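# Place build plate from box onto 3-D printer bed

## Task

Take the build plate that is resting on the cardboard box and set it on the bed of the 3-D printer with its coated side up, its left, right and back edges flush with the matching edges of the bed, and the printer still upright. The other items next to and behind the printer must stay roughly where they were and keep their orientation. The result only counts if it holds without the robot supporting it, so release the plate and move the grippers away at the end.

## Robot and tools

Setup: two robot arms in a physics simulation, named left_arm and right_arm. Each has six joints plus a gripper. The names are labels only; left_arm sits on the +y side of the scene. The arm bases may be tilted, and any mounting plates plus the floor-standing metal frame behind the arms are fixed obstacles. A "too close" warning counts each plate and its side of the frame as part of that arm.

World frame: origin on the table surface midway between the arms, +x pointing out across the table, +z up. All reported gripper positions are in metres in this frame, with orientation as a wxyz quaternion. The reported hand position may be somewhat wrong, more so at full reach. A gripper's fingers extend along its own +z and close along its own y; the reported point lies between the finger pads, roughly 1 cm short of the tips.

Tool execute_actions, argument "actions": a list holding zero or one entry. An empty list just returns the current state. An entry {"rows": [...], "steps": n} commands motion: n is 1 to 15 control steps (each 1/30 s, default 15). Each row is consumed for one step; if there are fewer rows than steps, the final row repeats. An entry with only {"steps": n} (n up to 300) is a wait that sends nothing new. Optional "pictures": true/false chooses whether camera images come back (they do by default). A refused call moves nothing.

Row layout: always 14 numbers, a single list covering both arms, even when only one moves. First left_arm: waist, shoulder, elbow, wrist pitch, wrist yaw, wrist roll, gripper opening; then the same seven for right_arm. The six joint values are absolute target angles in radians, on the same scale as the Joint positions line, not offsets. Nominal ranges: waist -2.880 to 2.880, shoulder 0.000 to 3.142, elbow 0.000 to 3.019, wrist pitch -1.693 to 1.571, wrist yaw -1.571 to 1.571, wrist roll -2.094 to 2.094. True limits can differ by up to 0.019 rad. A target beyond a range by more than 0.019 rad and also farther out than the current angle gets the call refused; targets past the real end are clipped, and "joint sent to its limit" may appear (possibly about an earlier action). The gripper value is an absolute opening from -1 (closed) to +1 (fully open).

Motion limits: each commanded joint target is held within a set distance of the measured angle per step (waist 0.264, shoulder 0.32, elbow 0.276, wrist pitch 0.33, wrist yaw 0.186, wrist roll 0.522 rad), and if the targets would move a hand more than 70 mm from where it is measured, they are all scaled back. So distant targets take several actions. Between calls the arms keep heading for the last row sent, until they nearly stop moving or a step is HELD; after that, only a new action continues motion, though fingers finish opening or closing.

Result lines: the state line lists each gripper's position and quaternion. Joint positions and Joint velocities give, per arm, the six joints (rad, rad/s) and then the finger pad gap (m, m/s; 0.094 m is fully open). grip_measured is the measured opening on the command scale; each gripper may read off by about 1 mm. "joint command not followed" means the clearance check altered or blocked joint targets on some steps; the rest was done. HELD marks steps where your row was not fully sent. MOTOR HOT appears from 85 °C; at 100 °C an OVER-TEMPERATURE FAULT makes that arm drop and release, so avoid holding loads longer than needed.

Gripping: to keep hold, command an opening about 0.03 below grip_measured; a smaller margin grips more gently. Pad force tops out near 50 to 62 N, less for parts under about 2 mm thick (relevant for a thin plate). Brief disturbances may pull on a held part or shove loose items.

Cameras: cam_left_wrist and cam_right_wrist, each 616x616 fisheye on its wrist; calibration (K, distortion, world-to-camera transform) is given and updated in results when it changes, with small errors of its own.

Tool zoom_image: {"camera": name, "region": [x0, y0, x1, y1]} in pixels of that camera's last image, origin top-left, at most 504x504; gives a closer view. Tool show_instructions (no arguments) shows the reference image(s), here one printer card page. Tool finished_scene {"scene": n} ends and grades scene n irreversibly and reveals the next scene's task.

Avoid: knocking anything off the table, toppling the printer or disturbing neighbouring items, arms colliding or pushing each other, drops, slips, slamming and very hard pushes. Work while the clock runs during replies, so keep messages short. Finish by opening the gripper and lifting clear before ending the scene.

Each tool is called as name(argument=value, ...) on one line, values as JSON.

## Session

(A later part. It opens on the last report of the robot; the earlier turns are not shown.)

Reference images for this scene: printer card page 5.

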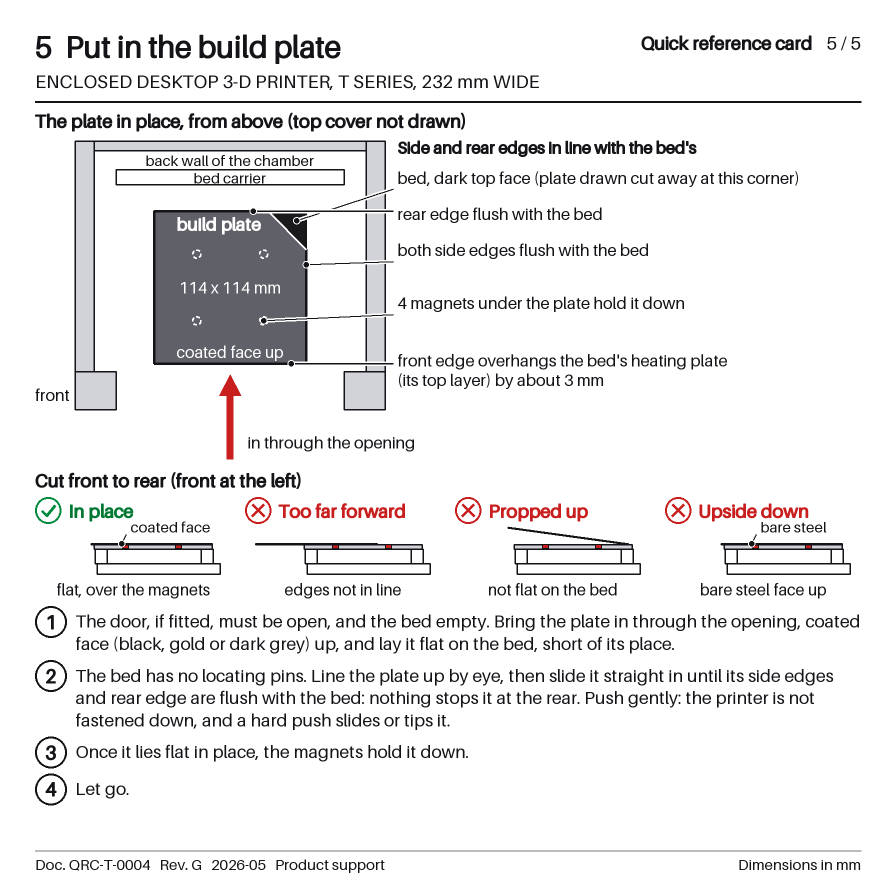

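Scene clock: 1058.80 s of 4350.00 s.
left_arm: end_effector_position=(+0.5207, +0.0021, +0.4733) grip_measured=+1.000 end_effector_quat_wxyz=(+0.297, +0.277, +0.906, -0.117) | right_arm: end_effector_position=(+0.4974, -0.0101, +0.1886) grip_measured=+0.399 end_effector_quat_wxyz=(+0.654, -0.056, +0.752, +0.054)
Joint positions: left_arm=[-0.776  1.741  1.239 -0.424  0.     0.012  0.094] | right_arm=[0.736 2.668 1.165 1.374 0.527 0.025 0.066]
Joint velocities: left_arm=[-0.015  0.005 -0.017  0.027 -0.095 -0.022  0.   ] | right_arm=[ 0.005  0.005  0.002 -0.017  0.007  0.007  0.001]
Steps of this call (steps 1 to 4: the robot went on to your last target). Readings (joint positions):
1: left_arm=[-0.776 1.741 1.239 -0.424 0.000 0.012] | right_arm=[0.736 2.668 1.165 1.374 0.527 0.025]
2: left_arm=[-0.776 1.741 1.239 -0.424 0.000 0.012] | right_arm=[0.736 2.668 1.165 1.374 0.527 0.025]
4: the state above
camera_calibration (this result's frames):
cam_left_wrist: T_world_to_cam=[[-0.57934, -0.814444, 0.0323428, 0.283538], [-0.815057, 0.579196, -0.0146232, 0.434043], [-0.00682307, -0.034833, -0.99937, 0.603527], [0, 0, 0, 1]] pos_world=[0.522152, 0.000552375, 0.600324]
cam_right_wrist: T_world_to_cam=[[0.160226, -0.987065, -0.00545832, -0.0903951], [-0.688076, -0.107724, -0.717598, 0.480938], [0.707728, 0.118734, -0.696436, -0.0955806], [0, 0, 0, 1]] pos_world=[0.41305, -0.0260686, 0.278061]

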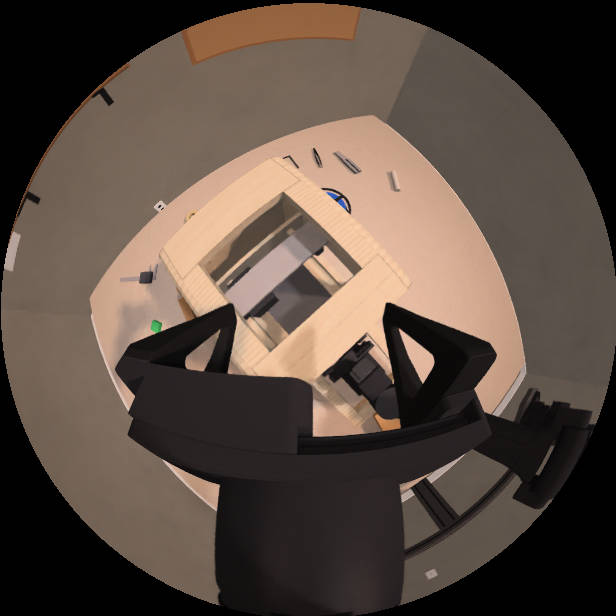

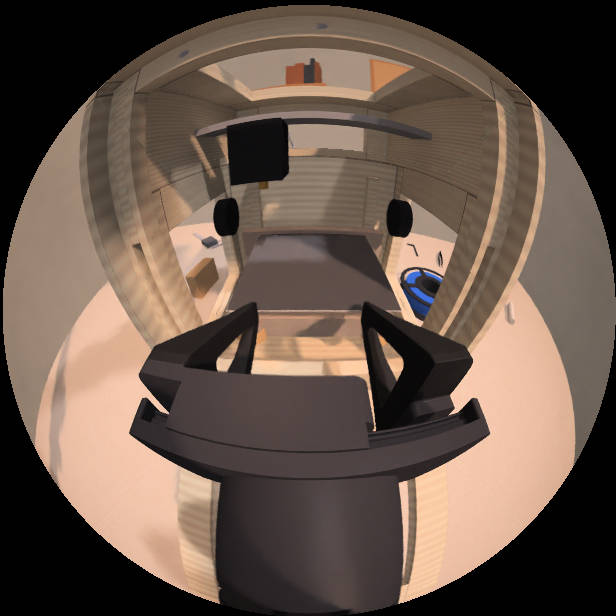

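execute_actions(actions=[{"rows":[[-0.775,1.746,1.28,-0.432,0,0,1,0.7235,2.67,1.188,1.367,0.525,0.012,0.4],[-0.775,1.746,1.28,-0.432,0,0,1,0.722,2.67,1.191,1.365,0.525,0.012,0.4],[-0.775,1.746,1.28,-0.432,0,0,1,0.721,2.67,1.193,1.363,0.525,0.012,0.4],[-0.775,1.746,1.28,-0.432,0,0,1,0.7205,2.67,1.194,1.362,0.525,0.012,0.4]],"steps":15}], pictures=false)

execute_actions(actions=[{"steps":6}])

zoom_image(camera="cam_right_wrist", region=[240,215,390,265])

zoom_image(camera="cam_left_wrist", region=[250,250,350,350])

Scene clock: 1074.93 s of 4350.00 s.
left_arm: end_effector_position=(+0.5207, +0.0021, +0.4733) grip_measured=+1.000 end_effector_quat_wxyz=(+0.297, +0.277, +0.906, -0.117) | right_arm: end_effector_position=(+0.5013, -0.0110, +0.1888) grip_measured=+0.399 end_effector_quat_wxyz=(+0.654, -0.054, +0.752, +0.052)
Joint positions: left_arm=[-0.776  1.741  1.239 -0.424  0.     0.012  0.094] | right_arm=[0.731 2.668 1.172 1.368 0.527 0.025 0.066]
Joint velocities: left_arm=[-0.015 -0.015 -0.007 -0.007 -0.022 -0.037  0.   ] | right_arm=[-0.005 -0.015 -0.012 -0.002  0.007 -0.022 -0.   ]
Steps of this call (steps 1 to 15: the robot went on to your last target; steps 16 to 90: nothing new was sent; then 12.63 s passed at rest; steps 91 to 105: all 15 steps of this action). Readings (joint positions):
91: left_arm=[-0.776 1.741 1.239 -0.424 0.000 0.012] | right_arm=[0.736 2.668 1.165 1.374 0.527 0.025]
92: left_arm=[-0.776 1.741 1.239 -0.424 0.000 0.012] | right_arm=[0.735 2.668 1.165 1.373 0.527 0.025]
94: left_arm=[-0.776 1.741 1.239 -0.424 0.000 0.012] | right_arm=[0.735 2.668 1.167 1.371 0.527 0.025]
98: left_arm=[-0.776 1.741 1.239 -0.424 0.000 0.012] | right_arm=[0.733 2.668 1.171 1.368 0.527 0.025]
105: the state above

Scene clock: 1075.13 s of 4350.00 s.
left_arm: end_effector_position=(+0.5207, +0.0021, +0.4733) grip_measured=+1.000 end_effector_quat_wxyz=(+0.297, +0.277, +0.906, -0.117) | right_arm: end_effector_position=(+0.5013, -0.0110, +0.1888) grip_measured=+0.399 end_effector_quat_wxyz=(+0.654, -0.054, +0.752, +0.052)
Joint positions: left_arm=[-0.776  1.741  1.239 -0.424  0.     0.012  0.094] | right_arm=[0.731 2.668 1.172 1.368 0.527 0.025 0.066]
Joint velocities: left_arm=[-0.005 -0.005  0.002  0.002 -0.066  0.022  0.   ] | right_arm=[-0.005 -0.005 -0.007  0.002 -0.022 -0.022  0.   ]
Steps of this call (steps 1 to 6: the robot went on to your last target). Readings (joint positions):
1: left_arm=[-0.776 1.741 1.239 -0.424 0.000 0.012] | right_arm=[0.731 2.668 1.172 1.368 0.527 0.025]
2: left_arm=[-0.776 1.741 1.239 -0.424 0.000 0.012] | right_arm=[0.731 2.668 1.172 1.368 0.527 0.025]
4: left_arm=[-0.776 1.741 1.239 -0.424 0.000 0.012] | right_arm=[0.731 2.668 1.172 1.368 0.527 0.025]
6: the state above
camera_calibration (this result's frames):
cam_left_wrist: T_world_to_cam=[[-0.57934, -0.814444, 0.0323428, 0.283538], [-0.815057, 0.579196, -0.0146232, 0.434043], [-0.00682307, -0.034833, -0.99937, 0.603527], [0, 0, 0, 1]] pos_world=[0.522152, 0.000552375, 0.600324]
cam_right_wrist: T_world_to_cam=[[0.155297, -0.987851, -0.00570104, -0.0894148], [-0.688333, -0.104068, -0.717891, 0.483919], [0.708576, 0.11541, -0.696133, -0.0986396], [0, 0, 0, 1]] pos_world=[0.416877, -0.0265842, 0.278225]

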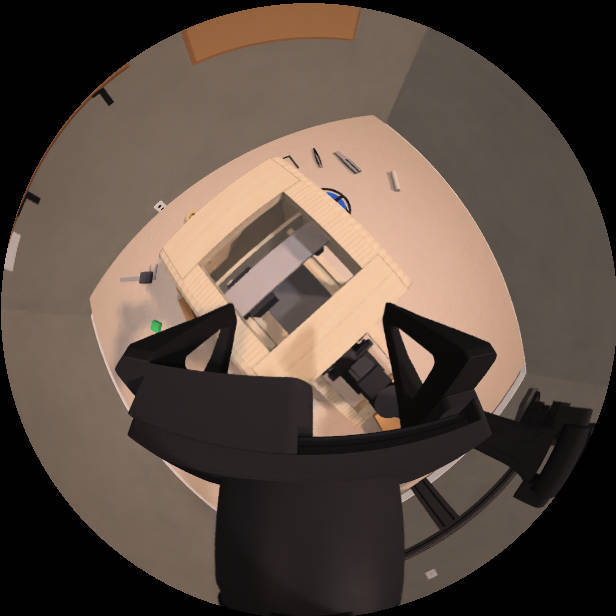

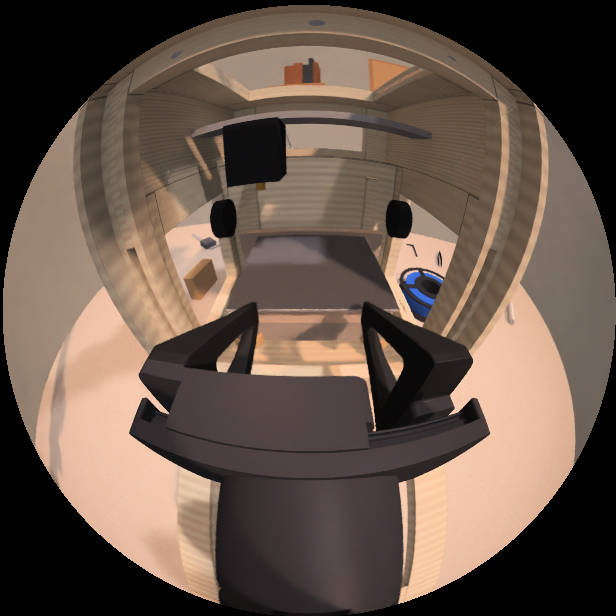

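Region (240, 215, 390, 265) of cam_right_wrist's 616x616 image, scaled by 3.360, with more detail than that image has.

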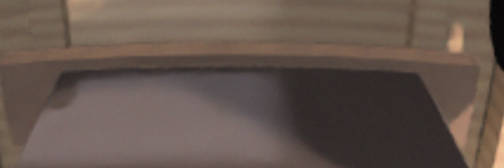

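Region (250, 250, 350, 350) of cam_left_wrist's 616x616 image, scaled by 5.040, with more detail than that image has.

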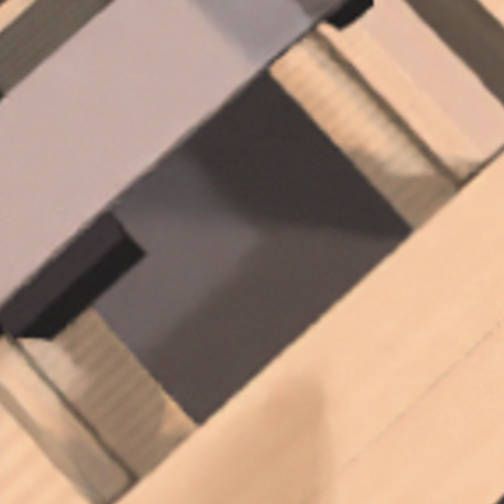

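execute_actions(actions=[{"rows":[[-0.775,1.746,1.28,-0.432,0,0,1,0.735,2.67,1.175,1.38,0.529,0.012,0.4],[-0.775,1.746,1.28,-0.432,0,0,1,0.742,2.67,1.163,1.39,0.531,0.012,0.4],[-0.775,1.746,1.28,-0.432,0,0,1,0.746,2.67,1.155,1.398,0.534,0.012,0.4],[-0.775,1.746,1.28,-0.432,0,0,1,0.75,2.67,1.146,1.407,0.538,0.012,0.4],[-0.775,1.746,1.28,-0.432,0,0,1,0.754,2.67,1.137,1.416,0.542,0.012,0.4],[-0.775,1.746,1.28,-0.432,0,0,1,0.758,2.67,1.128,1.425,0.546,0.012,0.4],[-0.775,1.746,1.28,-0.432,0,0,1,0.762,2.67,1.119,1.434,0.55,0.012,0.4],[-0.775,1.746,1.28,-0.432,0,0,1,0.766,2.67,1.11,1.443,0.554,0.012,0.4],[-0.775,1.746,1.28,-0.432,0,0,1,0.77,2.67,1.101,1.452,0.558,0.012,0.4],[-0.775,1.746,1.28,-0.432,0,0,1,0.774,2.67,1.092,1.461,0.562,0.012,0.4],[-0.775,1.746,1.28,-0.432,0,0,1,0.778,2.67,1.083,1.47,0.566,0.012,0.4],[-0.775,1.746,1.28,-0.432,0,0,1,0.781,2.67,1.076,1.478,0.569,0.012,0.4],[-0.775,1.746,1.28,-0.432,0,0,1,0.783,2.67,1.07,1.484,0.571,0.012,0.4]],"steps":15}], pictures=false)

execute_actions(actions=[{"steps":5}])

zoom_image(camera="cam_right_wrist", region=[225,205,395,305])

Scene clock: 1097.63 s of 4350.00 s.
left_arm: end_effector_position=(+0.5207, +0.0021, +0.4733) grip_measured=+1.000 end_effector_quat_wxyz=(+0.297, +0.277, +0.906, -0.117) | right_arm: end_effector_position=(+0.4596, -0.0185, +0.1885) grip_measured=+0.399 end_effector_quat_wxyz=(+0.654, -0.057, +0.752, +0.051)
Joint positions: left_arm=[-0.776  1.741  1.239 -0.424  0.     0.012  0.094] | right_arm=[0.774 2.668 1.075 1.46  0.567 0.025 0.066]
Joint velocities: left_arm=[ 0.005  0.005  0.012 -0.007 -0.11  -0.037  0.   ] | right_arm=[ 0.103 -0.005 -0.09   0.071 -0.007  0.066  0.   ]
Steps of this call (steps 1 to 15: the robot went on to your last target; steps 16 to 90: nothing new was sent; then 19.00 s passed at rest; steps 91 to 105: all 15 steps of this action). Readings (joint positions):
91: left_arm=[-0.776 1.741 1.239 -0.424 0.000 0.012] | right_arm=[0.731 2.668 1.172 1.368 0.527 0.025]
92: left_arm=[-0.776 1.741 1.239 -0.424 0.000 0.012] | right_arm=[0.731 2.668 1.172 1.368 0.527 0.025]
94: left_arm=[-0.776 1.741 1.239 -0.424 0.000 0.012] | right_arm=[0.732 2.668 1.167 1.376 0.531 0.025]
98: left_arm=[-0.776 1.741 1.239 -0.424 0.000 0.012] | right_arm=[0.741 2.668 1.134 1.408 0.548 0.025]
105: the state above

Scene clock: 1097.80 s of 4350.00 s.
left_arm: end_effector_position=(+0.5207, +0.0021, +0.4733) grip_measured=+1.000 end_effector_quat_wxyz=(+0.297, +0.277, +0.906, -0.117) | right_arm: end_effector_position=(+0.4575, -0.0168, +0.1892) grip_measured=+0.399 end_effector_quat_wxyz=(+0.655, -0.058, +0.752, +0.053)
Joint positions: left_arm=[-0.776  1.741  1.239 -0.424  0.     0.012  0.094] | right_arm=[0.779 2.668 1.073 1.465 0.568 0.025 0.066]
Joint velocities: left_arm=[ 0.015  0.005  0.002  0.017 -0.022  0.066  0.   ] | right_arm=[ 0.005  0.005 -0.007 -0.017  0.007 -0.022  0.   ]
Steps of this call (steps 1 to 5: the robot went on to your last target). Readings (joint positions):
1: left_arm=[-0.776 1.741 1.239 -0.424 0.000 0.012] | right_arm=[0.777 2.668 1.073 1.462 0.567 0.025]
2: left_arm=[-0.776 1.741 1.239 -0.424 0.000 0.012] | right_arm=[0.778 2.668 1.073 1.463 0.567 0.025]
4: left_arm=[-0.776 1.741 1.239 -0.424 0.000 0.012] | right_arm=[0.779 2.668 1.073 1.465 0.567 0.025]
5: the state above
camera_calibration (this result's frames):
cam_left_wrist: T_world_to_cam=[[-0.57934, -0.814444, 0.0323428, 0.283538], [-0.815057, 0.579196, -0.0146232, 0.434043], [-0.00682307, -0.034833, -0.99937, 0.603527], [0, 0, 0, 1]] pos_world=[0.522152, 0.000552375, 0.600324]
cam_right_wrist: T_world_to_cam=[[0.162879, -0.986646, -0.000427063, -0.0928454], [-0.685884, -0.112917, -0.718897, 0.452281], [0.709249, 0.117386, -0.695116, -0.0671027], [0, 0, 0, 1]] pos_world=[0.372927, -0.0326584, 0.278459]

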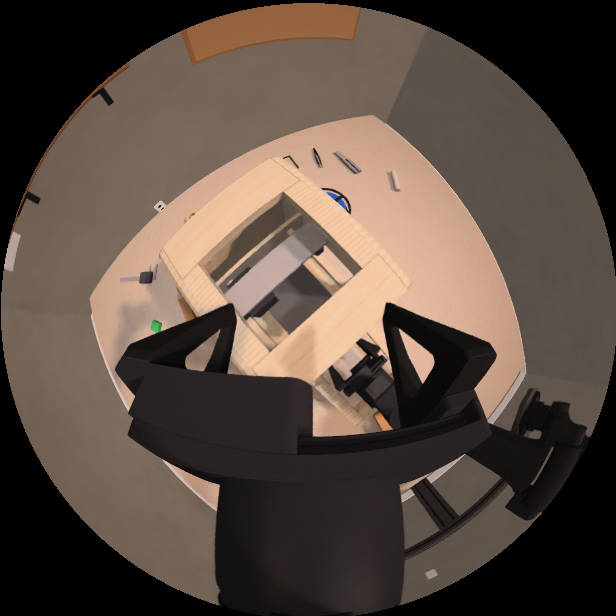

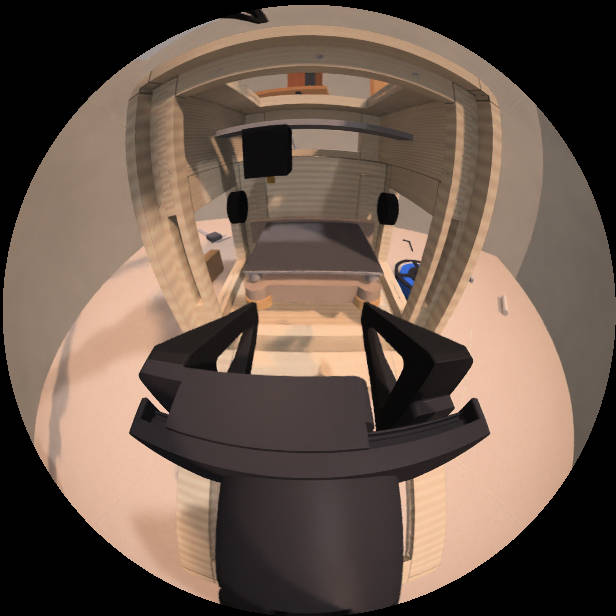

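Region (225, 205, 395, 305) of cam_right_wrist's 616x616 image, scaled by 2.965, with more detail than that image has; it fills the top 296 rows of this view, and the rest is white.

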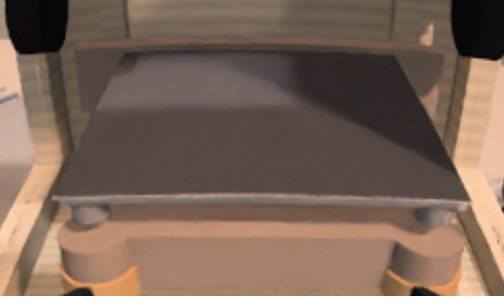

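execute_actions(actions=[{"rows":[[-0.765,1.74,1.28,-0.432,0,0,1,0.786,2.64,1.065,1.487,0.574,0.012,0.4],[-0.75,1.735,1.28,-0.432,0,0,1,0.79,2.62,1.055,1.49,0.58,0.012,0.4],[-0.73,1.73,1.28,-0.432,0,0,1,0.796,2.605,1.04,1.494,0.587,0.012,0.4],[-0.705,1.725,1.28,-0.432,0,0,1,0.803,2.592,1.022,1.498,0.595,0.012,0.4],[-0.68,1.72,1.28,-0.432,0,0,1,0.81,2.579,1.004,1.502,0.603,0.012,0.4],[-0.655,1.715,1.28,-0.432,0,0,1,0.817,2.566,0.986,1.506,0.611,0.012,0.4],[-0.63,1.71,1.28,-0.432,0,0,1,0.824,2.553,0.968,1.51,0.619,0.012,0.4],[-0.605,1.71,1.28,-0.432,0,0,1,0.831,2.54,0.95,1.514,0.627,0.012,0.4],[-0.58,1.71,1.28,-0.432,0,0,1,0.838,2.528,0.932,1.518,0.635,0.012,0.4],[-0.555,1.71,1.28,-0.432,0,0,1,0.845,2.516,0.914,1.522,0.643,0.012,0.4],[-0.53,1.71,1.28,-0.432,0,0,1,0.852,2.504,0.896,1.526,0.651,0.012,0.4],[-0.505,1.71,1.28,-0.432,0,0,1,0.859,2.492,0.878,1.53,0.659,0.012,0.4],[-0.48,1.71,1.28,-0.432,0,0,1,0.866,2.48,0.86,1.534,0.667,0.012,0.4],[-0.455,1.71,1.28,-0.432,0,0,1,0.873,2.468,0.842,1.538,0.675,0.012,0.4],[-0.43,1.71,1.28,-0.432,0,0,1,0.88,2.456,0.824,1.542,0.683,0.012,0.4]],"steps":15}], pictures=false)

execute_actions(actions=[{"rows":[[-0.405,1.71,1.28,-0.432,0,0,1,0.885,2.446,0.804,1.544,0.69,0.012,0.4],[-0.38,1.71,1.28,-0.432,0,0,1,0.89,2.436,0.784,1.546,0.697,0.012,0.4],[-0.355,1.71,1.28,-0.432,0,0,1,0.895,2.426,0.764,1.548,0.704,0.012,0.4],[-0.33,1.71,1.28,-0.432,0,0,1,0.9,2.416,0.744,1.55,0.711,0.012,0.4],[-0.305,1.71,1.28,-0.432,0,0,1,0.905,2.406,0.724,1.55,0.718,0.012,0.4],[-0.28,1.71,1.28,-0.432,0,0,1,0.91,2.396,0.704,1.55,0.725,0.012,0.4],[-0.255,1.71,1.28,-0.432,0,0,1,0.915,2.386,0.684,1.55,0.732,0.012,0.4],[-0.23,1.71,1.28,-0.432,0,0,1,0.92,2.376,0.664,1.55,0.739,0.012,0.4],[-0.205,1.71,1.28,-0.432,0,0,1,0.925,2.366,0.644,1.55,0.746,0.012,0.4],[-0.18,1.71,1.28,-0.432,0,0,1,0.93,2.356,0.624,1.55,0.753,0.012,0.4],[-0.16,1.71,1.28,-0.432,0,0,1,0.935,2.347,0.606,1.55,0.76,0.012,0.4],[-0.143,1.71,1.28,-0.432,0,0,1,0.938,2.34,0.592,1.55,0.765,0.012,0.4],[-0.13,1.71,1.28,-0.432,0,0,1,0.94,2.335,0.58,1.55,0.768,0.012,0.4],[-0.122,1.71,1.28,-0.432,0,0,1,0.94,2.332,0.573,1.55,0.77,0.012,0.4],[-0.12,1.71,1.28,-0.432,0,0,1,0.94,2.33,0.57,1.55,0.77,0.012,0.4]],"steps":15}], pictures=false)

execute_actions(actions=[{"steps":10}])

Scene clock: 1120.60 s of 4350.00 s.
left_arm: end_effector_position=(+0.6024, +0.1691, +0.4740) grip_measured=+1.000 end_effector_quat_wxyz=(+0.312, +0.142, +0.937, -0.072) | right_arm: end_effector_position=(+0.4062, -0.0266, +0.2521) grip_measured=+0.399 end_effector_quat_wxyz=(+0.659, -0.053, +0.749, +0.042)
Joint positions: left_arm=[-0.483  1.723  1.239 -0.424  0.     0.012  0.094] | right_arm=[0.86  2.504 0.861 1.517 0.672 0.025 0.066]
Joint velocities: left_arm=[ 0.943 -0.024 -0.007 -0.027 -0.022  0.037  0.   ] | right_arm=[ 0.249 -0.366 -0.486  0.129  0.242 -0.022 -0.001]
Steps of this call (steps 1 to 15: the robot went on to your last target; steps 16 to 90: nothing new was sent; then 19.30 s passed at rest; steps 91 to 105: all 15 steps of this action). Readings (joint positions):
91: left_arm=[-0.776 1.741 1.239 -0.424 0.000 0.012] | right_arm=[0.779 2.668 1.073 1.466 0.569 0.025]
92: left_arm=[-0.775 1.741 1.239 -0.424 0.000 0.012] | right_arm=[0.779 2.667 1.071 1.467 0.572 0.025]
94: left_arm=[-0.767 1.741 1.239 -0.424 0.000 0.012] | right_arm=[0.780 2.657 1.055 1.470 0.585 0.025]
98: left_arm=[-0.701 1.736 1.239 -0.424 0.000 0.012] | right_arm=[0.798 2.608 0.984 1.485 0.618 0.025]
105: the state above

Scene clock: 1121.10 s of 4350.00 s.
left_arm: end_effector_position=(+0.6312, +0.3910, +0.4631) grip_measured=+1.000 end_effector_quat_wxyz=(+0.311, -0.025, +0.950, -0.012) | right_arm: end_effector_position=(+0.3323, -0.0780, +0.2835) grip_measured=+0.399 end_effector_quat_wxyz=(+0.629, -0.079, +0.773, -0.001)
Joint positions: left_arm=[-0.128  1.722  1.239 -0.424  0.     0.012  0.094] | right_arm=[0.93  2.364 0.582 1.532 0.766 0.025 0.066]
Joint velocities: left_arm=[ 0.474 -0.005  0.002  0.007  0.066  0.037  0.   ] | right_arm=[ 0.063 -0.151 -0.256  0.012  0.022  0.007  0.   ]
Steps of this call (steps 1 to 15: all 15 steps of this action). Readings (joint positions):
1: left_arm=[-0.451 1.722 1.239 -0.424 0.000 0.012] | right_arm=[0.868 2.491 0.843 1.520 0.680 0.025]
2: left_arm=[-0.422 1.722 1.239 -0.424 0.000 0.012] | right_arm=[0.875 2.479 0.825 1.524 0.687 0.025]
4: left_arm=[-0.368 1.722 1.239 -0.424 0.000 0.012] | right_arm=[0.886 2.458 0.786 1.529 0.701 0.025]
8: left_arm=[-0.276 1.722 1.239 -0.424 0.000 0.012] | right_arm=[0.902 2.422 0.703 1.532 0.729 0.025]
15: the state above

Scene clock: 1121.43 s of 4350.00 s.
left_arm: end_effector_position=(+0.6306, +0.4029, +0.4626) grip_measured=+1.000 end_effector_quat_wxyz=(+0.311, -0.033, +0.950, -0.009) | right_arm: end_effector_position=(+0.3302, -0.0789, +0.2861) grip_measured=+0.399 end_effector_quat_wxyz=(+0.629, -0.080, +0.773, -0.000)
Joint positions: left_arm=[-0.11   1.722  1.239 -0.424  0.     0.012  0.094] | right_arm=[0.932 2.356 0.572 1.533 0.767 0.025 0.066]
Joint velocities: left_arm=[-0.044 -0.005  0.002 -0.007 -0.037 -0.022  0.   ] | right_arm=[-0.024  0.005 -0.007 -0.012  0.007 -0.022  0.   ]
Steps of this call (steps 1 to 10: the robot went on to your last target). Readings (joint positions):
1: left_arm=[-0.115 1.722 1.239 -0.424 0.000 0.012] | right_arm=[0.931 2.360 0.575 1.533 0.767 0.025]
2: left_arm=[-0.105 1.722 1.239 -0.424 0.000 0.012] | right_arm=[0.932 2.358 0.573 1.533 0.767 0.025]
4: left_arm=[-0.100 1.722 1.239 -0.424 0.000 0.012] | right_arm=[0.932 2.356 0.572 1.533 0.767 0.025]
8: left_arm=[-0.106 1.722 1.239 -0.424 0.000 0.012] | right_arm=[0.932 2.356 0.572 1.533 0.767 0.025]
10: the state above
camera_calibration (this result's frames):
cam_left_wrist: T_world_to_cam=[[0.0484772, -0.998568, 0.0226337, 0.356752], [-0.998824, -0.048451, 0.00170392, 0.652486], [-0.000604849, -0.0226897, -0.999742, 0.598932], [0, 0, 0, 1]] pos_world=[0.634787, 0.401444, 0.589591]
cam_right_wrist: T_world_to_cam=[[0.130382, -0.985978, 0.104153, -0.152479], [-0.731491, -0.166574, -0.661192, 0.42196], [0.66927, 0.0100204, -0.742952, 0.116264], [0, 0, 0, 1]] pos_world=[0.250728, -0.0812183, 0.381256]

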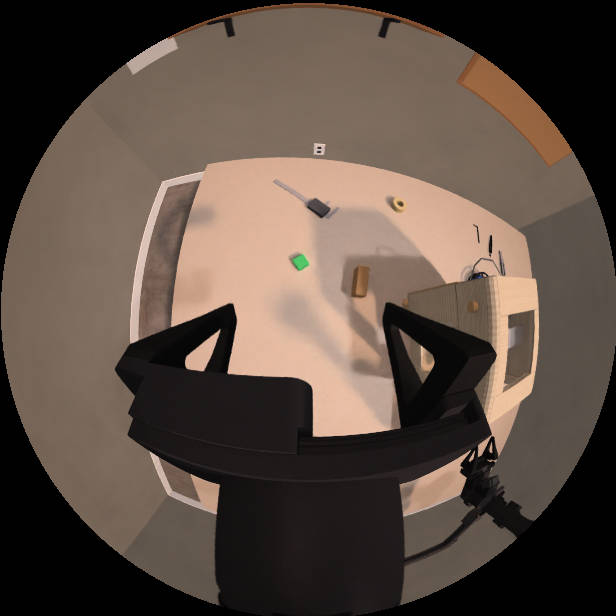

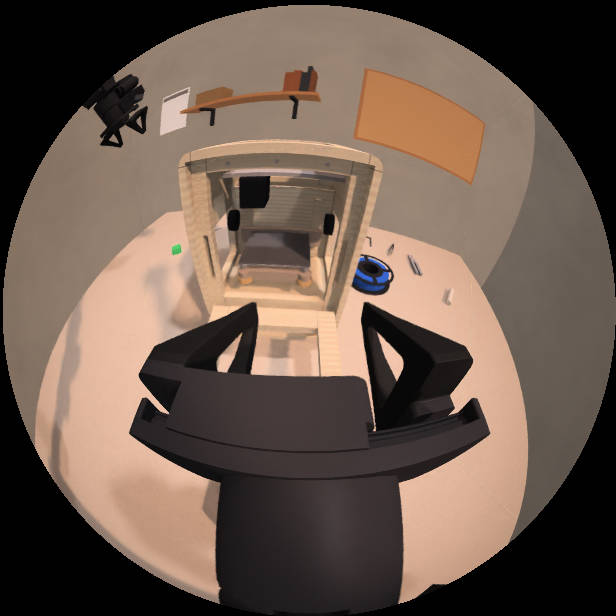

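finished_scene(scene=2)

The scene is finished: the task was done.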